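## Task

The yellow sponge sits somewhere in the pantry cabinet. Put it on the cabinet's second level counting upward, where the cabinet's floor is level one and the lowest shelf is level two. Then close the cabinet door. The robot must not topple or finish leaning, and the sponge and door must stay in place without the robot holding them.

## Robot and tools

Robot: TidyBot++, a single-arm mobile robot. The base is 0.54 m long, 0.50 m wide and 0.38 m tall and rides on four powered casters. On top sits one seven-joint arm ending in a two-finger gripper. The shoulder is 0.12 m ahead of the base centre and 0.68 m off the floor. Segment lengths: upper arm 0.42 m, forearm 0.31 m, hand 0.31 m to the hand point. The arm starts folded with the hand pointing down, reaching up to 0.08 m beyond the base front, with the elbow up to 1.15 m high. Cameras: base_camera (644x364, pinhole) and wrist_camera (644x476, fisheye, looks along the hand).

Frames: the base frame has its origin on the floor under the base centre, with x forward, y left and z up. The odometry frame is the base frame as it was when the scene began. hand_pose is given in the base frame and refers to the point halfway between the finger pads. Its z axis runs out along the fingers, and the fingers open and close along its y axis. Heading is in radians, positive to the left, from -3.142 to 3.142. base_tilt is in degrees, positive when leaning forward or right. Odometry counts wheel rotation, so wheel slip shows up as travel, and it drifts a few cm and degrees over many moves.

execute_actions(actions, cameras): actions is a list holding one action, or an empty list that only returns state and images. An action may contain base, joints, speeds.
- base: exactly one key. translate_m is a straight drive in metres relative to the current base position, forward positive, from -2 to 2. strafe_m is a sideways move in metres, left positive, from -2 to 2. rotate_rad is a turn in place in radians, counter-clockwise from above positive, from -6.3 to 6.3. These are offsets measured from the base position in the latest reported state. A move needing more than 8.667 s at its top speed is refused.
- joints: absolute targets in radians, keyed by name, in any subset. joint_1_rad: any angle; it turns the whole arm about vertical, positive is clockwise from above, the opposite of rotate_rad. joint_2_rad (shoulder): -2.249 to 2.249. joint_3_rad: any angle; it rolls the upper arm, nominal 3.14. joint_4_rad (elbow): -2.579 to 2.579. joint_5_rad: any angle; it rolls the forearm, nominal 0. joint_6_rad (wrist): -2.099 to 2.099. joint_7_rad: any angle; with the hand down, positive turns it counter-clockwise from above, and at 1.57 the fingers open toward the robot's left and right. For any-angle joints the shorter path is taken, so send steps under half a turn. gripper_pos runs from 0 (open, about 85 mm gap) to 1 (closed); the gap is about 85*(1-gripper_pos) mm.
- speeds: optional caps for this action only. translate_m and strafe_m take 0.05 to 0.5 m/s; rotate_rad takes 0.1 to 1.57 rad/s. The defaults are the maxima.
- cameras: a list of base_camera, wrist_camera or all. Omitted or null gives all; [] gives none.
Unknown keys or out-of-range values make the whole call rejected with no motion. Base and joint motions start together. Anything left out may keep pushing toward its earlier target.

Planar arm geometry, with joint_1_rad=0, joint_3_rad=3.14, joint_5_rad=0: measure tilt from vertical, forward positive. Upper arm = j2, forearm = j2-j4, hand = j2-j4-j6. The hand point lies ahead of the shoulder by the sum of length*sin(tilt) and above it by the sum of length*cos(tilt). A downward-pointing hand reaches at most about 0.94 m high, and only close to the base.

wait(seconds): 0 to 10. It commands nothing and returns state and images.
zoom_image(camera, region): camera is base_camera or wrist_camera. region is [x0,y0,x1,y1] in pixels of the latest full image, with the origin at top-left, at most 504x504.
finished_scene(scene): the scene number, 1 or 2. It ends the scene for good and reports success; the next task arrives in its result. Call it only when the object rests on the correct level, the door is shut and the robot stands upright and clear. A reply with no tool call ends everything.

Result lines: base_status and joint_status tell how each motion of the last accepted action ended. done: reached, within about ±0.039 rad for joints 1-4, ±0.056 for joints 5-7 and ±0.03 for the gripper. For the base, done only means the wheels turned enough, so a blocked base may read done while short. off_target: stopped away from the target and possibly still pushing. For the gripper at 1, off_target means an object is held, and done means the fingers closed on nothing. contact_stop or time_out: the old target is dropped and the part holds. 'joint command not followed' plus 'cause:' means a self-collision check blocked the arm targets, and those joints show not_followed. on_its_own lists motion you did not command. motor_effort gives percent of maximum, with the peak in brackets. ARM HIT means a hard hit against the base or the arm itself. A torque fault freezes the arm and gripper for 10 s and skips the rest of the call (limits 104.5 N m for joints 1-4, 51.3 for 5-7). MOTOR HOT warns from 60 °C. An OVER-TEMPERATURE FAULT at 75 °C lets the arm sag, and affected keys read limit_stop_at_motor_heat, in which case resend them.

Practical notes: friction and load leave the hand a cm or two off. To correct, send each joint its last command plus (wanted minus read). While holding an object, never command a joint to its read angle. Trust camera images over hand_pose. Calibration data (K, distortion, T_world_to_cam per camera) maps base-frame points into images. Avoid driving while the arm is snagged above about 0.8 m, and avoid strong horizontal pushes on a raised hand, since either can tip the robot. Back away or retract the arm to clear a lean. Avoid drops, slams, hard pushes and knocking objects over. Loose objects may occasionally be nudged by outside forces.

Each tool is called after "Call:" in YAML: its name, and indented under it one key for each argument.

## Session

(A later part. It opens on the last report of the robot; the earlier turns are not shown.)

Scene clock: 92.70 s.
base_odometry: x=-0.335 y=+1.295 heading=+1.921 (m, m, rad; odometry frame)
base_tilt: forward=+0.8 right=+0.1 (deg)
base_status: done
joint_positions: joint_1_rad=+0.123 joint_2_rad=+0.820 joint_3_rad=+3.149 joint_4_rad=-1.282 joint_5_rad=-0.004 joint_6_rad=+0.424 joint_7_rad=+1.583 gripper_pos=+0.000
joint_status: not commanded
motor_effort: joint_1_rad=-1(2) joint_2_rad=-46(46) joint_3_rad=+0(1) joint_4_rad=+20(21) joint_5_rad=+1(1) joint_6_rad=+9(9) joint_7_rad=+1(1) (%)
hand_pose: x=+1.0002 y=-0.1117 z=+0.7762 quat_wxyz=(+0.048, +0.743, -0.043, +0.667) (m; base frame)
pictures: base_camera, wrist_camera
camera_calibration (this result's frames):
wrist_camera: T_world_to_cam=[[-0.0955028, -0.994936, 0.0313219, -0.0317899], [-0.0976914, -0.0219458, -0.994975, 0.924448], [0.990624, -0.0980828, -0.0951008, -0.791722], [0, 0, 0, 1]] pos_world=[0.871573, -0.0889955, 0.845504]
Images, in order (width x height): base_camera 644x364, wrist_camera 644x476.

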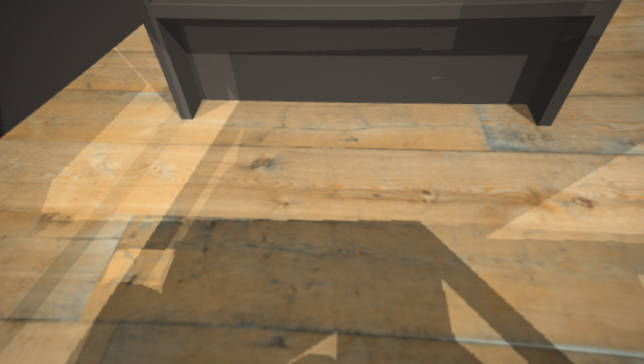

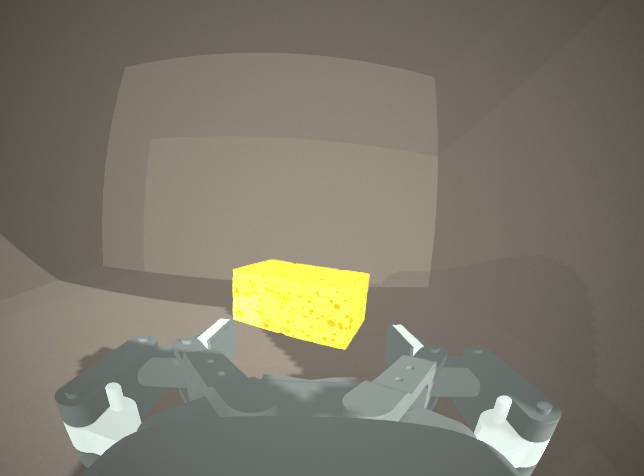

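Call:
execute_actions:
  actions:
    - {"joints":{"joint_1_rad":0.16,"joint_6_rad":0.27}}
  cameras: []

Call:
execute_actions:
  actions:
    - {"base":{"translate_m":0.07},"speeds":{"translate_m":0.08}}

Scene clock: 94.47 s.
base_odometry: x=-0.335 y=+1.295 heading=+1.921 (m, m, rad; odometry frame)
base_tilt: forward=+0.8 right=+0.1 (deg)
base_status: not commanded
joint_positions: joint_1_rad=+0.133 joint_2_rad=+0.799 joint_3_rad=+3.148 joint_4_rad=-1.277 joint_5_rad=-0.004 joint_6_rad=+0.323 joint_7_rad=+1.583 gripper_pos=+0.000
joint_status: all done
motor_effort: joint_1_rad=+0(1) joint_2_rad=-40(46) joint_3_rad=+1(1) joint_4_rad=+17(20) joint_5_rad=+0(1) joint_6_rad=+7(8) joint_7_rad=+1(1) (%)
hand_pose: x=+0.9938 y=-0.1198 z=+0.7670 quat_wxyz=(+0.049, +0.767, -0.049, +0.638) (m; base frame)
pictures: none
No camera images: the call's "cameras" was empty. Leave "cameras" out to get every camera's image.

Scene clock: 95.87 s.
base_odometry: x=-0.359 y=+1.360 heading=+1.922 (m, m, rad; odometry frame)
base_tilt: forward=+0.8 right=+0.1 (deg)
base_status: done
joint_positions: joint_1_rad=+0.139 joint_2_rad=+0.799 joint_3_rad=+3.148 joint_4_rad=-1.277 joint_5_rad=-0.004 joint_6_rad=+0.323 joint_7_rad=+1.583 gripper_pos=+0.000
joint_status: not commanded
motor_effort: joint_1_rad=-1(2) joint_2_rad=-42(43) joint_3_rad=+0(0) joint_4_rad=+18(19) joint_5_rad=+0(0) joint_6_rad=+7(8) joint_7_rad=+1(1) (%)
hand_pose: x=+0.9930 y=-0.1250 z=+0.7672 quat_wxyz=(+0.051, +0.767, -0.051, +0.638) (m; base frame)
pictures: base_camera, wrist_camera
camera_calibration (this result's frames):
wrist_camera: T_world_to_cam=[[-0.109165, -0.993637, 0.0277117, -0.028903], [-0.170594, -0.00873711, -0.985303, 0.981146], [0.979276, -0.112288, -0.168555, -0.720842], [0, 0, 0, 1]] pos_world=[0.870125, -0.101088, 0.846026]
Images, in order (width x height): base_camera 644x364, wrist_camera 644x476.

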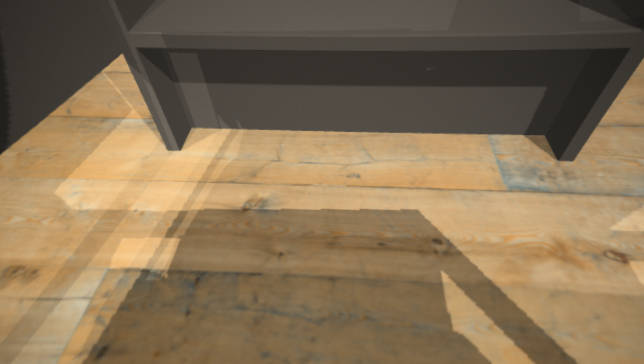

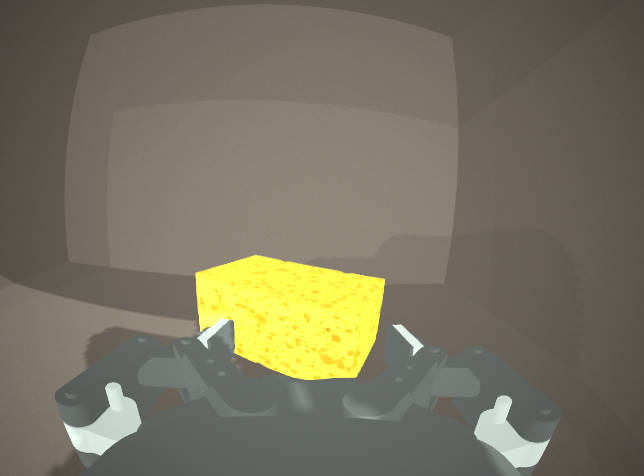

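Call:
execute_actions:
  actions:
    - {"base":{"translate_m":0.045},"speeds":{"translate_m":0.06}}

Scene clock: 97.93 s.
base_odometry: x=-0.375 y=+1.403 heading=+1.923 (m, m, rad; odometry frame)
base_tilt: forward=+0.8 right=+0.1 (deg)
base_status: done
joint_positions: joint_1_rad=+0.140 joint_2_rad=+0.798 joint_3_rad=+3.148 joint_4_rad=-1.277 joint_5_rad=-0.004 joint_6_rad=+0.322 joint_7_rad=+1.583 gripper_pos=+0.000
joint_status: not commanded
motor_effort: joint_1_rad=-1(2) joint_2_rad=-43(43) joint_3_rad=+0(0) joint_4_rad=+19(20) joint_5_rad=+0(1) joint_6_rad=+8(8) joint_7_rad=+1(1) (%)
hand_pose: x=+0.9927 y=-0.1259 z=+0.7671 quat_wxyz=(+0.051, +0.767, -0.051, +0.638) (m; base frame)
pictures: base_camera, wrist_camera
camera_calibration (this result's frames):
wrist_camera: T_world_to_cam=[[-0.110145, -0.99353, 0.0276682, -0.0287732], [-0.171706, -0.00839816, -0.985113, 0.981992], [0.978972, -0.113256, -0.16967, -0.719679], [0, 0, 0, 1]] pos_world=[0.869989, -0.101848, 0.846061]
Images, in order (width x height): base_camera 644x364, wrist_camera 644x476.

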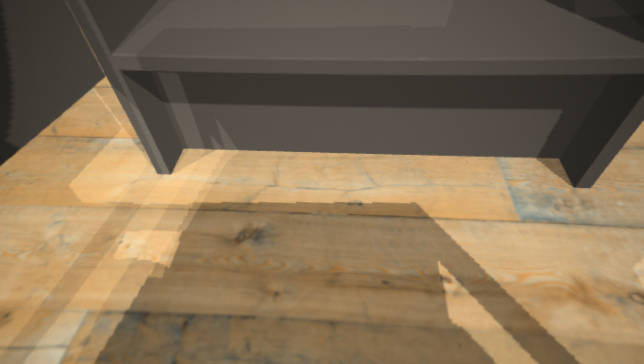

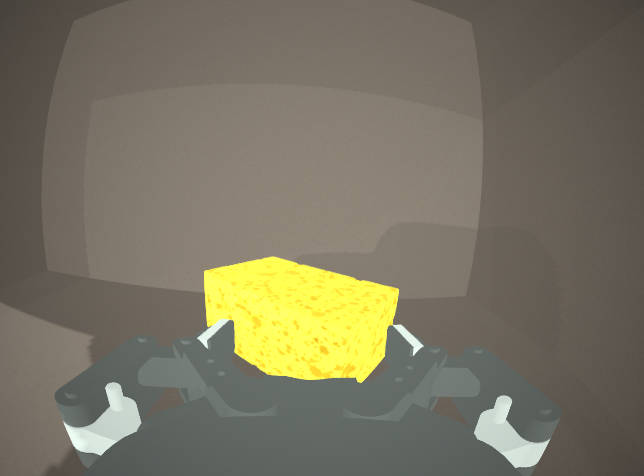

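Call:
execute_actions:
  actions:
    - {"base":{"translate_m":0.02},"speeds":{"translate_m":0.05}}
  cameras: []

Call:
execute_actions:
  actions:
    - {"joints":{"gripper_pos":0.35}}

Scene clock: 100.07 s.
base_odometry: x=-0.381 y=+1.422 heading=+1.923 (m, m, rad; odometry frame)
base_tilt: forward=+0.8 right=+0.1 (deg)
base_status: done
joint_positions: joint_1_rad=+0.141 joint_2_rad=+0.798 joint_3_rad=+3.148 joint_4_rad=-1.277 joint_5_rad=-0.004 joint_6_rad=+0.320 joint_7_rad=+1.583 gripper_pos=+0.000
joint_status: not commanded
motor_effort: joint_1_rad=-1(2) joint_2_rad=-42(44) joint_3_rad=+0(0) joint_4_rad=+19(21) joint_5_rad=+0(1) joint_6_rad=+8(9) joint_7_rad=+1(1) (%)
hand_pose: x=+0.9925 y=-0.1265 z=+0.7670 quat_wxyz=(+0.051, +0.767, -0.052, +0.637) (m; base frame)
pictures: none
No camera images: the call's "cameras" was empty. Leave "cameras" out to get every camera's image.

Scene clock: 100.80 s.
base_odometry: x=-0.381 y=+1.421 heading=+1.923 (m, m, rad; odometry frame)
base_tilt: forward=+0.8 right=+0.1 (deg)
base_status: not commanded
joint_positions: joint_1_rad=+0.145 joint_2_rad=+0.778 joint_3_rad=+3.148 joint_4_rad=-1.303 joint_5_rad=-0.004 joint_6_rad=+0.313 joint_7_rad=+1.583 gripper_pos=+0.345
joint_status: all done
motor_effort: joint_1_rad=-2(3) joint_2_rad=-39(43) joint_3_rad=+0(0) joint_4_rad=+24(28) joint_5_rad=+0(0) joint_6_rad=+9(10) joint_7_rad=+1(1) (%)
hand_pose: x=+0.9845 y=-0.1289 z=+0.7668 quat_wxyz=(+0.052, +0.771, -0.054, +0.632) (m; base frame)
pictures: base_camera, wrist_camera
camera_calibration (this result's frames):
wrist_camera: T_world_to_cam=[[-0.114542, -0.99305, 0.0270535, -0.0278368], [-0.186282, -0.00527912, -0.982482, 0.992981], [0.975797, -0.117575, -0.184383, -0.698163], [0, 0, 0, 1]] pos_world=[0.863052, -0.104488, 0.84761]
Images, in order (width x height): base_camera 644x364, wrist_camera 644x476.

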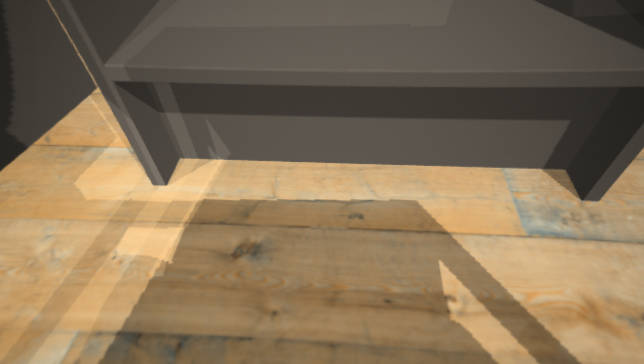

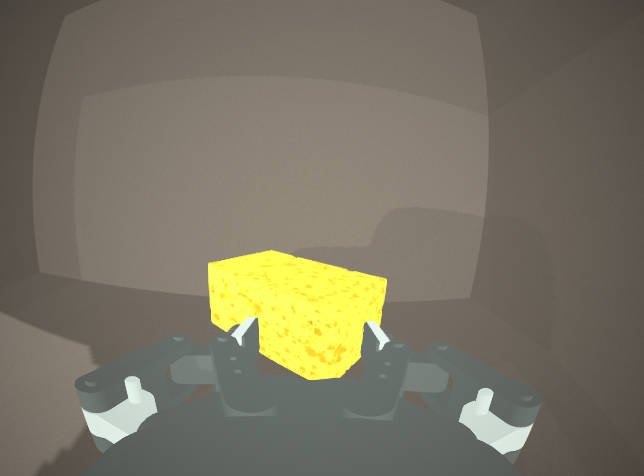

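Call:
execute_actions:
  actions:
    - {"base":{"translate_m":0.03},"joints":{"gripper_pos":0.2},"speeds":{"translate_m":0.05}}

Call:
execute_actions:
  actions:
    - {"joints":{"gripper_pos":0.5}}

Scene clock: 103.13 s.
base_odometry: x=-0.391 y=+1.449 heading=+1.924 (m, m, rad; odometry frame)
base_tilt: forward=+0.7 right=+0.1 (deg)
base_status: done
joint_positions: joint_1_rad=+0.153 joint_2_rad=+0.735 joint_3_rad=+3.148 joint_4_rad=-1.354 joint_5_rad=-0.004 joint_6_rad=+0.282 joint_7_rad=+1.583 gripper_pos=+0.200
joint_status: all done
motor_effort: joint_1_rad=-4(4) joint_2_rad=-30(41) joint_3_rad=+0(1) joint_4_rad=+34(39) joint_5_rad=-1(2) joint_6_rad=+13(14) joint_7_rad=+0(0) (%)
hand_pose: x=+0.9664 y=-0.1334 z=+0.7647 quat_wxyz=(+0.053, +0.784, -0.058, +0.616) (m; base frame)
pictures: base_camera, wrist_camera
camera_calibration (this result's frames):
wrist_camera: T_world_to_cam=[[-0.121873, -0.99222, 0.0254124, -0.0259008], [-0.224696, 0.00264232, -0.974425, 1.01953], [0.966778, -0.124466, -0.22327, -0.643936], [0, 0, 0, 1]] pos_world=[0.848469, -0.108541, 0.850339]
Images, in order (width x height): base_camera 644x364, wrist_camera 644x476.

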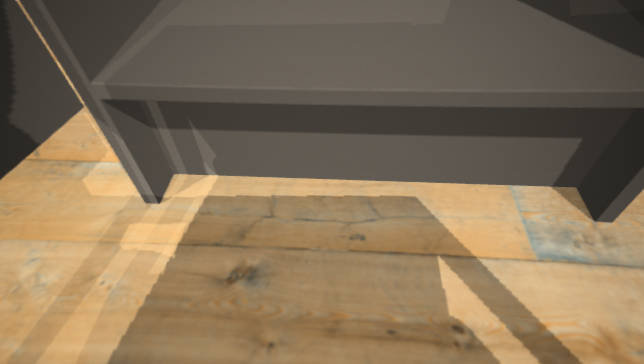

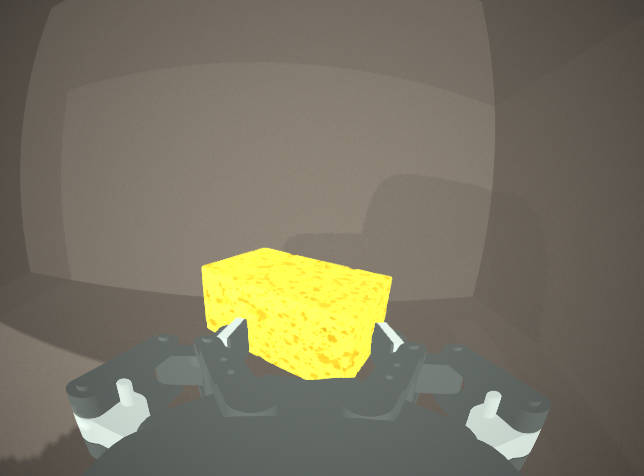

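Scene clock: 103.83 s.
base_odometry: x=-0.391 y=+1.448 heading=+1.924 (m, m, rad; odometry frame)
base_tilt: forward=+0.7 right=+0.1 (deg)
base_status: not commanded
joint_positions: joint_1_rad=+0.158 joint_2_rad=+0.714 joint_3_rad=+3.147 joint_4_rad=-1.379 joint_5_rad=-0.004 joint_6_rad=+0.270 joint_7_rad=+1.583 gripper_pos=+0.480
joint_status: all done
motor_effort: joint_1_rad=-3(7) joint_2_rad=-22(29) joint_3_rad=+0(2) joint_4_rad=+41(42) joint_5_rad=-1(2) joint_6_rad=+16(16) joint_7_rad=+0(1) (%)
hand_pose: x=+0.9575 y=-0.1363 z=+0.7649 quat_wxyz=(+0.054, +0.788, -0.060, +0.610) (m; base frame)
pictures: base_camera, wrist_camera
camera_calibration (this result's frames):
wrist_camera: T_world_to_cam=[[-0.126501, -0.991661, 0.024627, -0.024774], [-0.239401, 0.00642792, -0.970899, 1.02966], [0.962644, -0.128716, -0.238218, -0.620797], [0, 0, 0, 1]] pos_world=[0.840974, -0.111092, 0.852419]
Images, in order (width x height): base_camera 644x364, wrist_camera 644x476.

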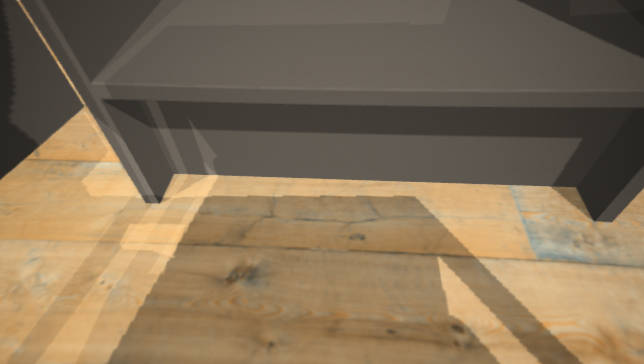

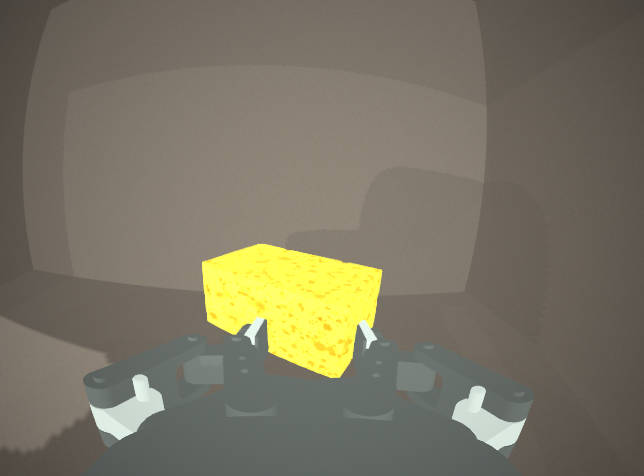

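Call:
execute_actions:
  actions:
    - {"base":{"translate_m":-0.09},"joints":{"gripper_pos":0.3},"speeds":{"translate_m":0.1}}
  cameras: []

Call:
execute_actions:
  actions:
    - {"joints":{"gripper_pos":1,"joint_1_rad":0.22,"joint_2_rad":0.8,"joint_4_rad":-1.28,"joint_6_rad":0.36}}

Scene clock: 107.17 s.
base_odometry: x=-0.360 y=+1.364 heading=+1.924 (m, m, rad; odometry frame)
base_tilt: forward=+0.8 right=+0.1 (deg)
base_status: done
joint_positions: joint_1_rad=+0.159 joint_2_rad=+0.783 joint_3_rad=+3.147 joint_4_rad=-1.277 joint_5_rad=-0.004 joint_6_rad=+0.270 joint_7_rad=+1.583 gripper_pos=+0.300
joint_status: all done
motor_effort: joint_1_rad=-1(5) joint_2_rad=-41(44) joint_3_rad=+0(2) joint_4_rad=+18(39) joint_5_rad=+0(1) joint_6_rad=+7(15) joint_7_rad=+2(0) (%)
hand_pose: x=+0.9857 y=-0.1413 z=+0.7643 quat_wxyz=(+0.055, +0.778, -0.060, +0.623) (m; base frame)
pictures: none
No camera images: the call's "cameras" was empty. Leave "cameras" out to get every camera's image.

Scene clock: 108.10 s.
base_odometry: x=-0.360 y=+1.364 heading=+1.924 (m, m, rad; odometry frame)
base_tilt: forward=+0.8 right=+0.1 (deg)
base_status: not commanded
joint_positions: joint_1_rad=+0.212 joint_2_rad=+0.788 joint_3_rad=+3.146 joint_4_rad=-1.277 joint_5_rad=-0.004 joint_6_rad=+0.321 joint_7_rad=+1.583 gripper_pos=+0.999
joint_status: all done
motor_effort: joint_1_rad=-2(3) joint_2_rad=-47(49) joint_3_rad=+0(1) joint_4_rad=+21(22) joint_5_rad=+0(1) joint_6_rad=+9(10) joint_7_rad=+1(1) (%)
hand_pose: x=+0.9806 y=-0.1869 z=+0.7754 quat_wxyz=(+0.073, +0.762, -0.078, +0.639) (m; base frame)
pictures: base_camera, wrist_camera
camera_calibration (this result's frames):
wrist_camera: T_world_to_cam=[[-0.179975, -0.983304, 0.0268665, -0.019926], [-0.163448, 0.00296083, -0.986548, 0.982681], [0.969997, -0.181945, -0.161252, -0.723916], [0, 0, 0, 1]] pos_world=[0.859227, -0.154216, 0.853264]
Images, in order (width x height): base_camera 644x364, wrist_camera 644x476.

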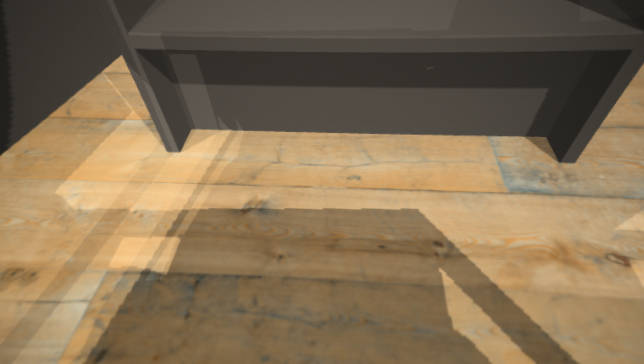

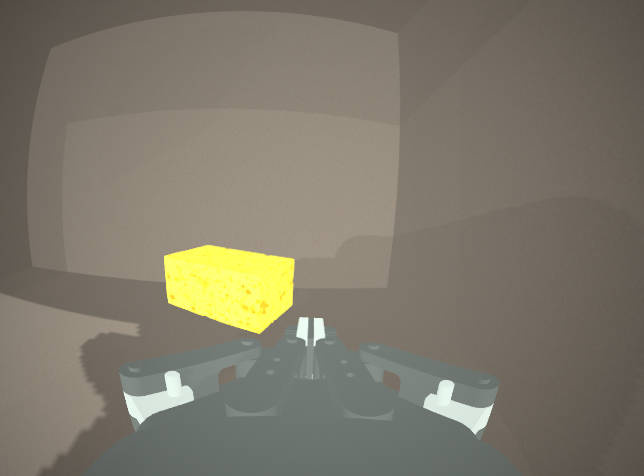

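Call:
execute_actions:
  actions:
    - {"base":{"translate_m":0.05},"joints":{"joint_6_rad":0.31},"speeds":{"translate_m":0.08}}

Call:
execute_actions:
  actions:
    - {"joints":{"joint_1_rad":0.1}}

Scene clock: 111.90 s.
base_odometry: x=-0.378 y=+1.411 heading=+1.925 (m, m, rad; odometry frame)
base_tilt: forward=+0.8 right=+0.1 (deg)
base_status: done
joint_positions: joint_1_rad=+0.212 joint_2_rad=+0.788 joint_3_rad=+3.146 joint_4_rad=-1.277 joint_5_rad=-0.004 joint_6_rad=+0.321 joint_7_rad=+1.583 gripper_pos=+0.999
joint_status: all done
motor_effort: joint_1_rad=+0(1) joint_2_rad=-47(50) joint_3_rad=+0(1) joint_4_rad=+22(24) joint_5_rad=+0(0) joint_6_rad=+9(10) joint_7_rad=+1(1) (%)
hand_pose: x=+0.9806 y=-0.1869 z=+0.7752 quat_wxyz=(+0.073, +0.762, -0.079, +0.639) (m; base frame)
pictures: base_camera, wrist_camera
camera_calibration (this result's frames):
wrist_camera: T_world_to_cam=[[-0.179993, -0.983301, 0.0268605, -0.0199196], [-0.16363, 0.00300415, -0.986517, 0.982694], [0.969963, -0.181961, -0.161439, -0.723769], [0, 0, 0, 1]] pos_world=[0.859242, -0.154237, 0.853136]
Images, in order (width x height): base_camera 644x364, wrist_camera 644x476.

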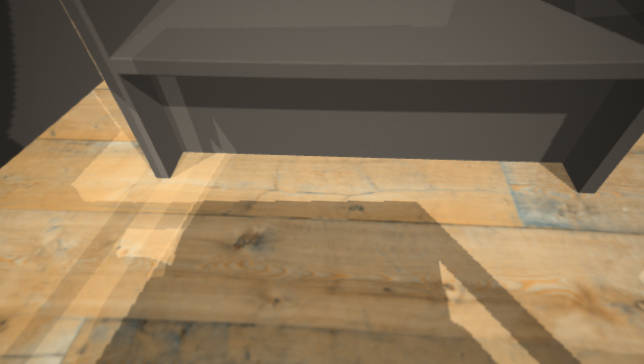

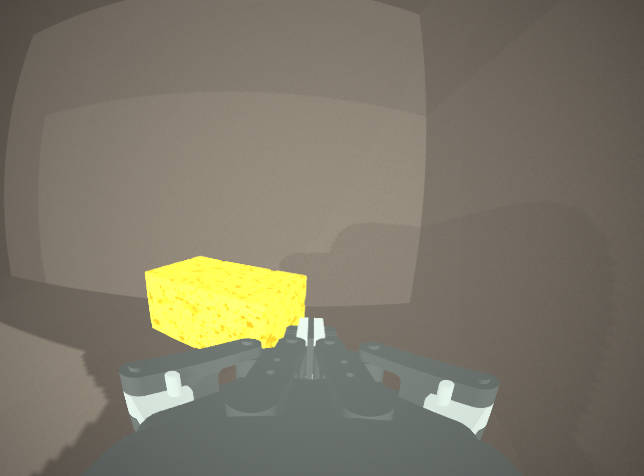

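Scene clock: 112.97 s.
base_odometry: x=-0.378 y=+1.411 heading=+1.925 (m, m, rad; odometry frame)
base_tilt: forward=+0.8 right=+0.1 (deg)
base_status: not commanded
joint_positions: joint_1_rad=+0.101 joint_2_rad=+0.788 joint_3_rad=+3.143 joint_4_rad=-1.277 joint_5_rad=-0.004 joint_6_rad=+0.321 joint_7_rad=+1.583 gripper_pos=+0.999
joint_status: all done
motor_effort: joint_1_rad=+0(3) joint_2_rad=-47(47) joint_3_rad=+0(2) joint_4_rad=+22(21) joint_5_rad=+1(0) joint_6_rad=+9(9) joint_7_rad=+1(1) (%)
hand_pose: x=+0.9962 y=-0.0882 z=+0.7753 quat_wxyz=(+0.036, +0.765, -0.036, +0.642) (m; base frame)
pictures: base_camera, wrist_camera
camera_calibration (this result's frames):
wrist_camera: T_world_to_cam=[[-0.0673092, -0.997432, 0.0244744, -0.0317019], [-0.162681, -0.0132302, -0.98659, 0.982654], [0.98438, -0.0703881, -0.161373, -0.725498], [0, 0, 0, 1]] pos_world=[0.871891, -0.0696862, 0.853177]
Images, in order (width x height): base_camera 644x364, wrist_camera 644x476.

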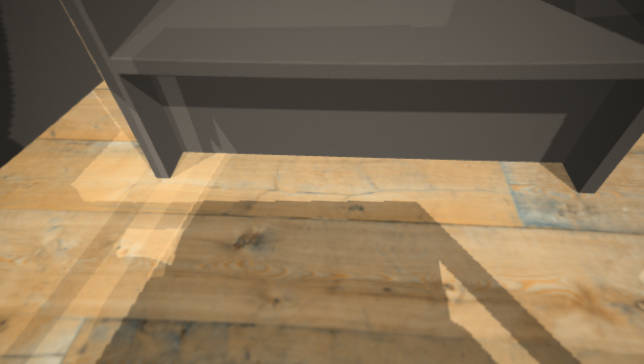

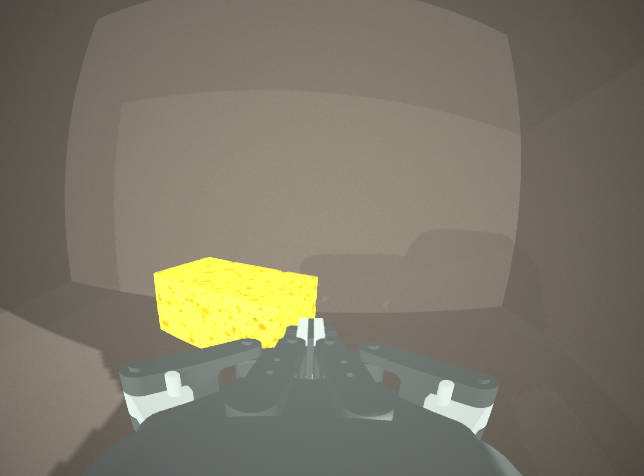

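Call:
execute_actions:
  actions:
    - {"joints":{"joint_1_rad":-0.06}}

Scene clock: 115.20 s.
base_odometry: x=-0.377 y=+1.411 heading=+1.925 (m, m, rad; odometry frame)
base_tilt: forward=+0.8 right=+0.1 (deg)
base_status: not commanded
joint_positions: joint_1_rad=-0.064 joint_2_rad=+0.788 joint_3_rad=+3.140 joint_4_rad=-1.277 joint_5_rad=-0.004 joint_6_rad=+0.321 joint_7_rad=+1.583 gripper_pos=+0.999
joint_status: all done
motor_effort: joint_1_rad=-1(3) joint_2_rad=-47(47) joint_3_rad=+0(2) joint_4_rad=+22(21) joint_5_rad=+0(0) joint_6_rad=+9(9) joint_7_rad=+1(1) (%)
hand_pose: x=+0.9987 y=+0.0585 z=+0.7753 quat_wxyz=(-0.019, +0.765, +0.027, +0.643) (m; base frame)
pictures: base_camera, wrist_camera
camera_calibration (this result's frames):
wrist_camera: T_world_to_cam=[[0.0992414, -0.994815, 0.0222192, -0.0499836], [-0.158371, -0.0378359, -0.986654, 0.982207], [0.98238, 0.0943981, -0.161305, -0.725275], [0, 0, 0, 1]] pos_world=[0.87301, 0.0559028, 0.853219]
Images, in order (width x height): base_camera 644x364, wrist_camera 644x476.

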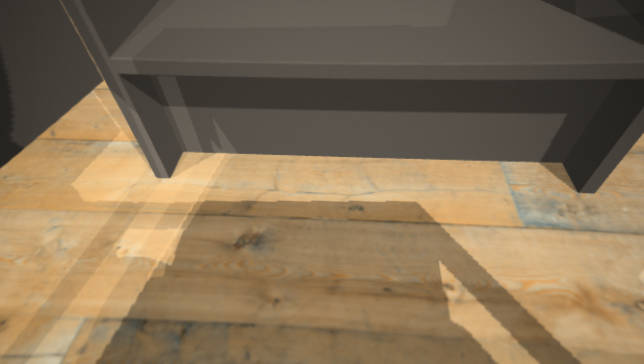

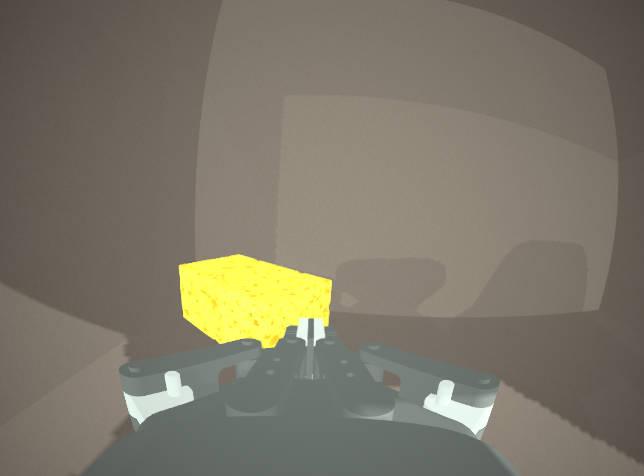

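Call:
execute_actions:
  actions:
    - {"joints":{"joint_1_rad":-0.12}}

Scene clock: 121.27 s.
base_odometry: x=-0.377 y=+1.411 heading=+1.924 (m, m, rad; odometry frame)
base_tilt: forward=+0.8 right=+0.1 (deg)
base_status: not commanded
joint_positions: joint_1_rad=-0.097 joint_2_rad=+0.788 joint_3_rad=+3.149 joint_4_rad=-1.277 joint_5_rad=-0.004 joint_6_rad=+0.321 joint_7_rad=+1.583 gripper_pos=+0.999
joint_status: all done
motor_effort: joint_1_rad=-4(12) joint_2_rad=-47(49) joint_3_rad=-1(6) joint_4_rad=+22(24) joint_5_rad=+1(3) joint_6_rad=+10(10) joint_7_rad=+1(1) (%)
hand_pose: x=+0.9969 y=+0.0820 z=+0.7752 quat_wxyz=(-0.024, +0.765, +0.039, +0.642) (m; base frame)
pictures: base_camera, wrist_camera
camera_calibration (this result's frames):
wrist_camera: T_world_to_cam=[[0.125115, -0.991728, 0.0286657, -0.0574584], [-0.156738, -0.0482874, -0.986459, 0.981817], [0.979683, 0.118928, -0.161483, -0.724919], [0, 0, 0, 1]] pos_world=[0.871269, 0.0766397, 0.853107]
Images, in order (width x height): base_camera 644x364, wrist_camera 644x476.

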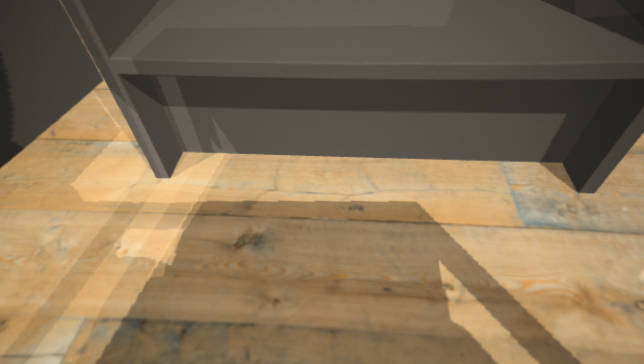

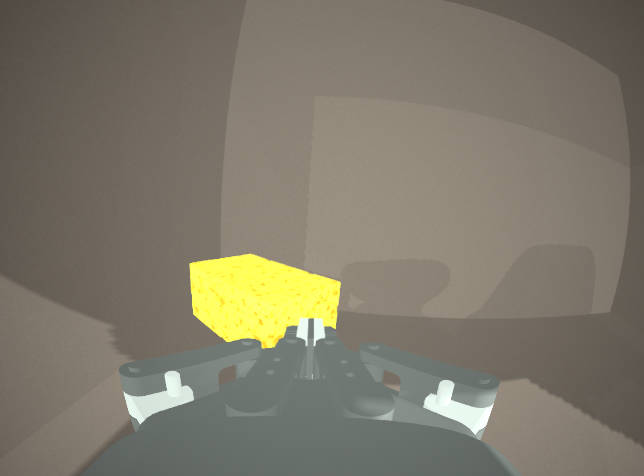

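Call:
execute_actions:
  actions:
    - {"joints":{"joint_1_rad":-0.04,"joint_6_rad":0.5}}
  cameras: []

Call:
execute_actions:
  actions:
    - {"base":{"translate_m":0.02},"joints":{"joint_1_rad":-0.09},"speeds":{"translate_m":0.05}}

Call:
execute_actions:
  actions:
    - {"joints":{"joint_6_rad":0.33}}

Scene clock: 124.47 s.
base_odometry: x=-0.377 y=+1.411 heading=+1.924 (m, m, rad; odometry frame)
base_tilt: forward=+0.8 right=+0.1 (deg)
base_status: not commanded
joint_positions: joint_1_rad=-0.054 joint_2_rad=+0.789 joint_3_rad=+3.146 joint_4_rad=-1.277 joint_5_rad=-0.004 joint_6_rad=+0.467 joint_7_rad=+1.583 gripper_pos=+0.999
joint_status: all done
motor_effort: joint_1_rad=-1(5) joint_2_rad=-47(49) joint_3_rad=+0(2) joint_4_rad=+22(23) joint_5_rad=+0(2) joint_6_rad=+10(10) joint_7_rad=+1(1) (%)
hand_pose: x=+1.0041 y=+0.0467 z=+0.8198 quat_wxyz=(-0.013, +0.717, +0.022, +0.697) (m; base frame)
pictures: none
No camera images: the call's "cameras" was empty. Leave "cameras" out to get every camera's image.

Scene clock: 125.37 s.
base_odometry: x=-0.384 y=+1.429 heading=+1.925 (m, m, rad; odometry frame)
base_tilt: forward=+0.8 right=+0.1 (deg)
base_status: done
joint_positions: joint_1_rad=-0.078 joint_2_rad=+0.789 joint_3_rad=+3.146 joint_4_rad=-1.277 joint_5_rad=-0.004 joint_6_rad=+0.467 joint_7_rad=+1.583 gripper_pos=+0.999
joint_status: all done
motor_effort: joint_1_rad=-1(4) joint_2_rad=-46(50) joint_3_rad=+0(1) joint_4_rad=+21(22) joint_5_rad=+0(0) joint_6_rad=+9(10) joint_7_rad=+1(1) (%)
hand_pose: x=+1.0028 y=+0.0677 z=+0.8198 quat_wxyz=(-0.022, +0.717, +0.030, +0.696) (m; base frame)
pictures: base_camera, wrist_camera
camera_calibration (this result's frames):
wrist_camera: T_world_to_cam=[[0.104527, -0.994026, 0.0313948, -0.0550743], [-0.013609, -0.0329944, -0.999363, 0.892019], [0.994429, 0.104033, -0.0169765, -0.854034], [0, 0, 0, 1]] pos_world=[0.867173, 0.0635338, 0.878681]
Images, in order (width x height): base_camera 644x364, wrist_camera 644x476.

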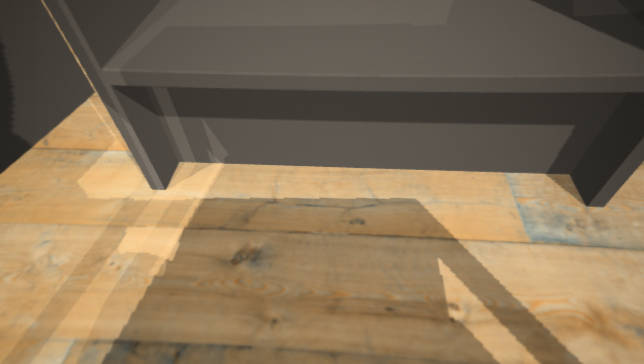

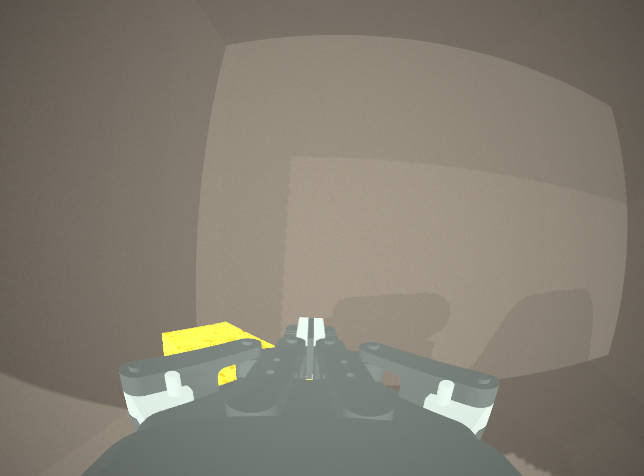

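Scene clock: 126.03 s.
base_odometry: x=-0.384 y=+1.429 heading=+1.925 (m, m, rad; odometry frame)
base_tilt: forward=+0.8 right=+0.1 (deg)
base_status: not commanded
joint_positions: joint_1_rad=-0.077 joint_2_rad=+0.789 joint_3_rad=+3.146 joint_4_rad=-1.277 joint_5_rad=-0.004 joint_6_rad=+0.369 joint_7_rad=+1.583 gripper_pos=+0.999
joint_status: all done
motor_effort: joint_1_rad=-2(7) joint_2_rad=-46(49) joint_3_rad=+0(3) joint_4_rad=+21(23) joint_5_rad=+1(1) joint_6_rad=+9(10) joint_7_rad=+1(1) (%)
hand_pose: x=+1.0005 y=+0.0666 z=+0.7897 quat_wxyz=(-0.020, +0.750, +0.031, +0.661) (m; base frame)
pictures: base_camera, wrist_camera
camera_calibration (this result's frames):
wrist_camera: T_world_to_cam=[[0.106455, -0.993918, 0.0281652, -0.054363], [-0.110555, -0.0399823, -0.993065, 0.954378], [0.988152, 0.102603, -0.114139, -0.769102], [0, 0, 0, 1]] pos_world=[0.871288, 0.0630383, 0.861506]
Images, in order (width x height): base_camera 644x364, wrist_camera 644x476.

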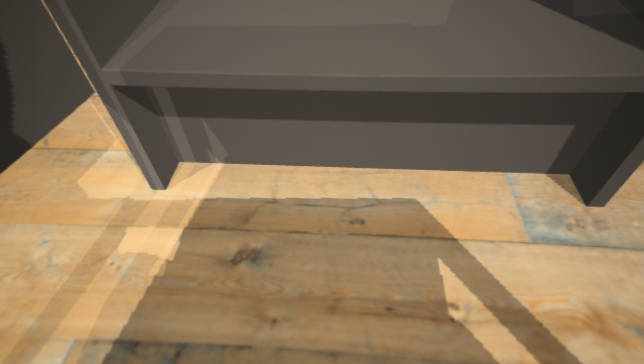

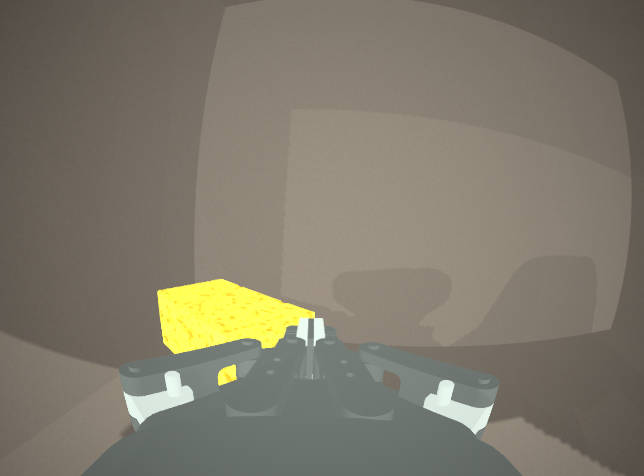

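Call:
execute_actions:
  actions:
    - {"joints":{"joint_6_rad":0.2,"joint_1_rad":-0.1}}

Call:
execute_actions:
  actions:
    - {"base":{"translate_m":-0.08},"speeds":{"translate_m":0.06}}

Scene clock: 127.67 s.
base_odometry: x=-0.384 y=+1.429 heading=+1.925 (m, m, rad; odometry frame)
base_tilt: forward=+0.8 right=+0.1 (deg)
base_status: not commanded
joint_positions: joint_1_rad=-0.080 joint_2_rad=+0.782 joint_3_rad=+3.146 joint_4_rad=-1.270 joint_5_rad=-0.004 joint_6_rad=+0.254 joint_7_rad=+1.583 gripper_pos=+0.999
joint_status: all done
motor_effort: joint_1_rad=-2(4) joint_2_rad=-40(48) joint_3_rad=+0(1) joint_4_rad=+17(21) joint_5_rad=+0(2) joint_6_rad=+6(9) joint_7_rad=+1(1) (%)
hand_pose: x=+0.9948 y=+0.0686 z=+0.7647 quat_wxyz=(-0.020, +0.782, +0.034, +0.622) (m; base frame)
pictures: base_camera, wrist_camera
camera_calibration (this result's frames):
wrist_camera: T_world_to_cam=[[0.111917, -0.993416, 0.0244742, -0.0537112], [-0.209852, -0.0477007, -0.976569, 1.01568], [0.971307, 0.104158, -0.213809, -0.67364], [0, 0, 0, 1]] pos_world=[0.873465, 0.0652563, 0.849167]
Images, in order (width x height): base_camera 644x364, wrist_camera 644x476.

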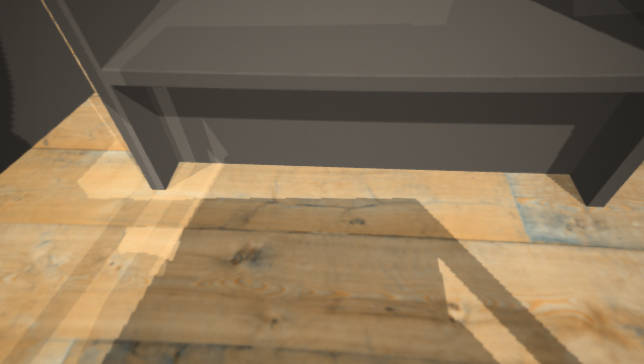

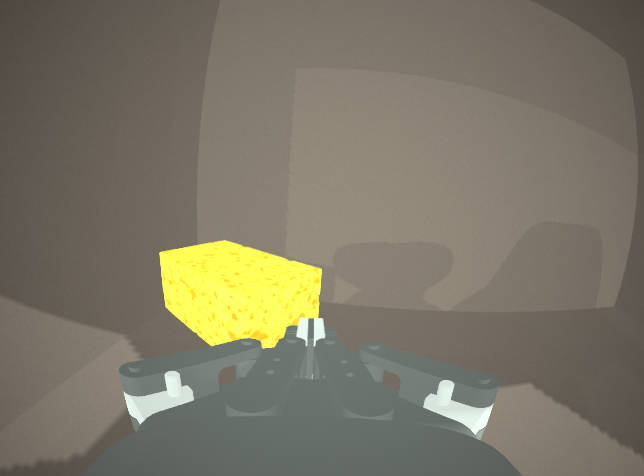

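Scene clock: 129.43 s.
base_odometry: x=-0.357 y=+1.354 heading=+1.925 (m, m, rad; odometry frame)
base_tilt: forward=+0.7 right=+0.1 (deg)
base_status: done
joint_positions: joint_1_rad=-0.081 joint_2_rad=+0.782 joint_3_rad=+3.146 joint_4_rad=-1.269 joint_5_rad=-0.004 joint_6_rad=+0.252 joint_7_rad=+1.583 gripper_pos=+0.999
joint_status: not commanded
motor_effort: joint_1_rad=-1(4) joint_2_rad=-43(45) joint_3_rad=+0(2) joint_4_rad=+19(21) joint_5_rad=+0(0) joint_6_rad=+7(9) joint_7_rad=+1(1) (%)
hand_pose: x=+0.9947 y=+0.0696 z=+0.7647 quat_wxyz=(-0.020, +0.782, +0.034, +0.622) (m; base frame)
pictures: base_camera, wrist_camera
camera_calibration (this result's frames):
wrist_camera: T_world_to_cam=[[0.112988, -0.993296, 0.0244329, -0.0538305], [-0.210809, -0.0479957, -0.976348, 1.01654], [0.970975, 0.105165, -0.214818, -0.672594], [0, 0, 0, 1]] pos_world=[0.87345, 0.0660532, 0.849326]
Images, in order (width x height): base_camera 644x364, wrist_camera 644x476.

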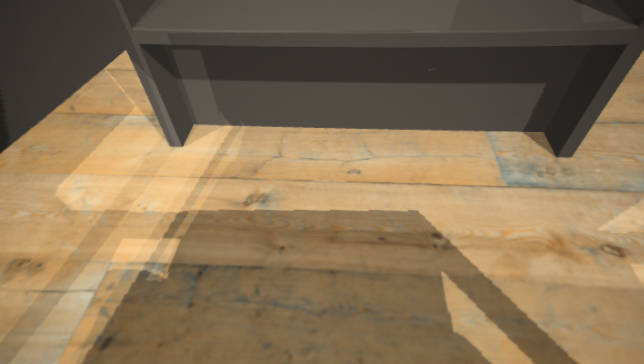

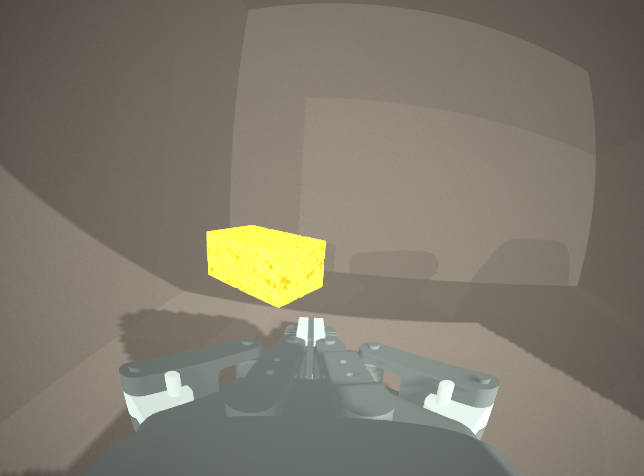

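Call:
execute_actions:
  actions:
    - {"joints":{"joint_1_rad":-0.01,"joint_6_rad":0.3}}
  cameras: []

Call:
execute_actions:
  actions:
    - {"base":{"translate_m":0.13},"speeds":{"translate_m":0.08}}

Call:
execute_actions:
  actions:
    - {"joints":{"joint_1_rad":-0.1}}

Scene clock: 132.67 s.
base_odometry: x=-0.357 y=+1.354 heading=+1.925 (m, m, rad; odometry frame)
base_tilt: forward=+0.8 right=+0.1 (deg)
base_status: not commanded
joint_positions: joint_1_rad=-0.018 joint_2_rad=+0.784 joint_3_rad=+3.143 joint_4_rad=-1.269 joint_5_rad=-0.004 joint_6_rad=+0.260 joint_7_rad=+1.583 gripper_pos=+0.999
joint_status: all done
motor_effort: joint_1_rad=-1(2) joint_2_rad=-47(47) joint_3_rad=+0(1) joint_4_rad=+21(22) joint_5_rad=+0(0) joint_6_rad=+9(9) joint_7_rad=+1(1) (%)
hand_pose: x=+0.9981 y=+0.0163 z=+0.7653 quat_wxyz=(-0.002, +0.781, +0.010, +0.624) (m; base frame)
pictures: none
No camera images: the call's "cameras" was empty. Leave "cameras" out to get every camera's image.

Scene clock: 134.83 s.
base_odometry: x=-0.402 y=+1.476 heading=+1.926 (m, m, rad; odometry frame)
base_tilt: forward=+0.8 right=+0.1 (deg)
base_status: done
joint_positions: joint_1_rad=-0.018 joint_2_rad=+0.784 joint_3_rad=+3.143 joint_4_rad=-1.270 joint_5_rad=-0.004 joint_6_rad=+0.262 joint_7_rad=+1.583 gripper_pos=+0.999
joint_status: not commanded
motor_effort: joint_1_rad=+0(2) joint_2_rad=-47(49) joint_3_rad=+0(0) joint_4_rad=+21(24) joint_5_rad=+1(0) joint_6_rad=+9(10) joint_7_rad=+1(1) (%)
hand_pose: x=+0.9981 y=+0.0163 z=+0.7655 quat_wxyz=(-0.002, +0.781, +0.010, +0.625) (m; base frame)
pictures: base_camera, wrist_camera
camera_calibration (this result's frames):
wrist_camera: T_world_to_cam=[[0.0525196, -0.998359, 0.022823, -0.0454446], [-0.206176, -0.0332025, -0.977951, 1.01183], [0.977104, 0.046656, -0.207582, -0.680862], [0, 0, 0, 1]] pos_world=[0.876275, 0.0199915, 0.84922]
Images, in order (width x height): base_camera 644x364, wrist_camera 644x476.

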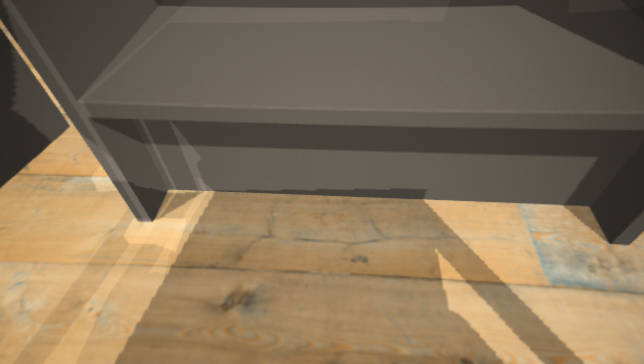

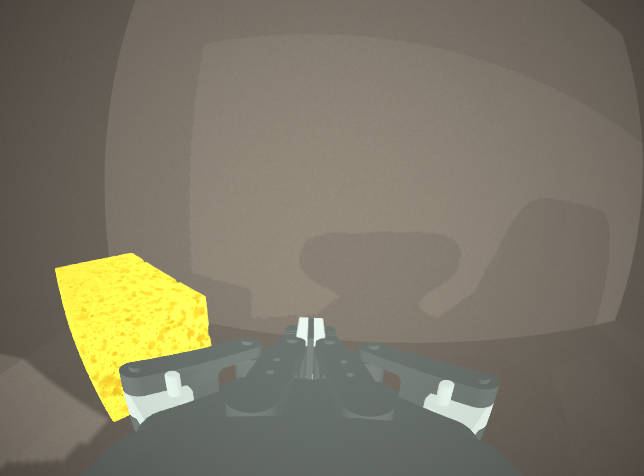

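Scene clock: 136.33 s.
base_odometry: x=-0.402 y=+1.476 heading=+1.926 (m, m, rad; odometry frame)
base_tilt: forward=+0.8 right=+0.1 (deg)
base_status: not commanded
joint_positions: joint_1_rad=-0.056 joint_2_rad=+0.784 joint_3_rad=+3.159 joint_4_rad=-1.270 joint_5_rad=-0.004 joint_6_rad=+0.262 joint_7_rad=+1.583 gripper_pos=+0.999
joint_status: joint_1_rad off_target (ended at -0.056, target -0.100)
motor_effort: joint_1_rad=-8(16) joint_2_rad=-45(48) joint_3_rad=-3(7) joint_4_rad=+22(24) joint_5_rad=+1(3) joint_6_rad=+9(10) joint_7_rad=+1(1) (%)
hand_pose: x=+0.9975 y=+0.0404 z=+0.7654 quat_wxyz=(-0.006, +0.780, +0.024, +0.625) (m; base frame)
pictures: base_camera, wrist_camera
camera_calibration (this result's frames):
wrist_camera: T_world_to_cam=[[0.0788097, -0.99631, 0.0339933, -0.0561889], [-0.204722, -0.0495475, -0.977565, 1.01127], [0.975642, 0.0700825, -0.207871, -0.680657], [0, 0, 0, 1]] pos_world=[0.875535, 0.0418265, 0.849003]
Images, in order (width x height): base_camera 644x364, wrist_camera 644x476.

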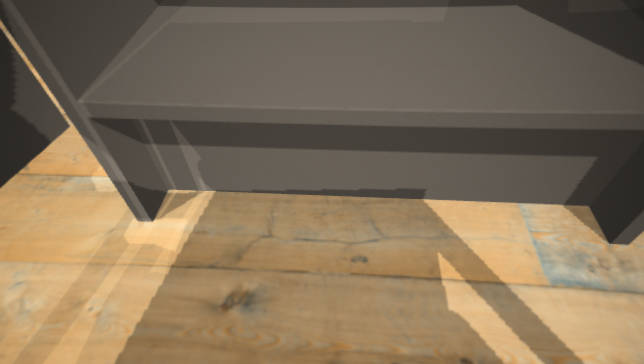

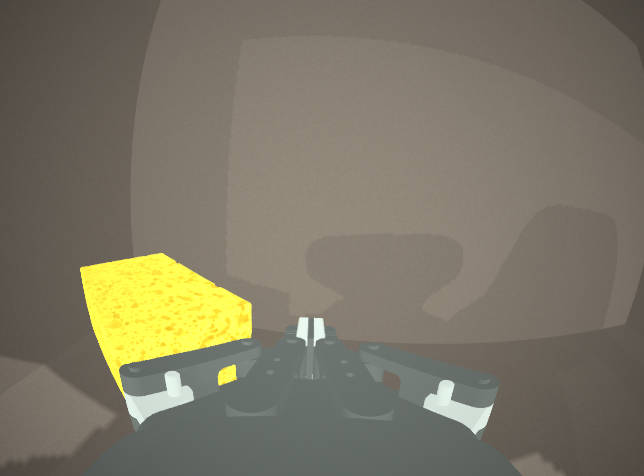

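Call:
execute_actions:
  actions:
    - {"base":{"translate_m":-0.17},"joints":{"joint_1_rad":-0.05,"gripper_pos":0},"speeds":{"translate_m":0.12}}

Scene clock: 139.87 s.
base_odometry: x=-0.343 y=+1.317 heading=+1.926 (m, m, rad; odometry frame)
base_tilt: forward=+0.8 right=+0.1 (deg)
base_status: done
joint_positions: joint_1_rad=-0.045 joint_2_rad=+0.784 joint_3_rad=+3.148 joint_4_rad=-1.270 joint_5_rad=-0.004 joint_6_rad=+0.263 joint_7_rad=+1.583 gripper_pos=+0.000
joint_status: all done
motor_effort: joint_1_rad=-1(11) joint_2_rad=-46(48) joint_3_rad=+0(5) joint_4_rad=+21(23) joint_5_rad=+0(2) joint_6_rad=+9(10) joint_7_rad=+1(1) (%)
hand_pose: x=+0.9976 y=+0.0368 z=+0.7657 quat_wxyz=(-0.008, +0.780, +0.020, +0.625) (m; base frame)
pictures: base_camera, wrist_camera
camera_calibration (this result's frames):
wrist_camera: T_world_to_cam=[[0.0752996, -0.996802, 0.0267695, -0.0508358], [-0.204212, -0.041692, -0.978038, 1.011], [0.976026, 0.0681792, -0.206698, -0.681695], [0, 0, 0, 1]] pos_world=[0.875639, 0.037955, 0.849256]
Images, in order (width x height): base_camera 644x364, wrist_camera 644x476.

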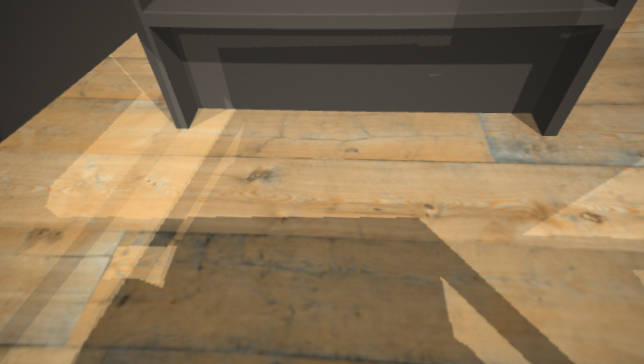

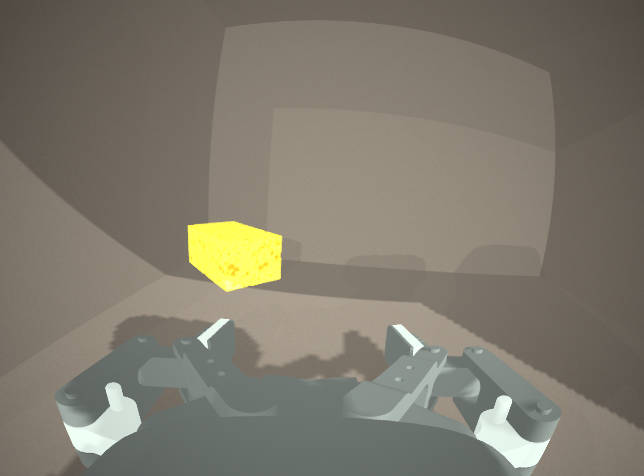

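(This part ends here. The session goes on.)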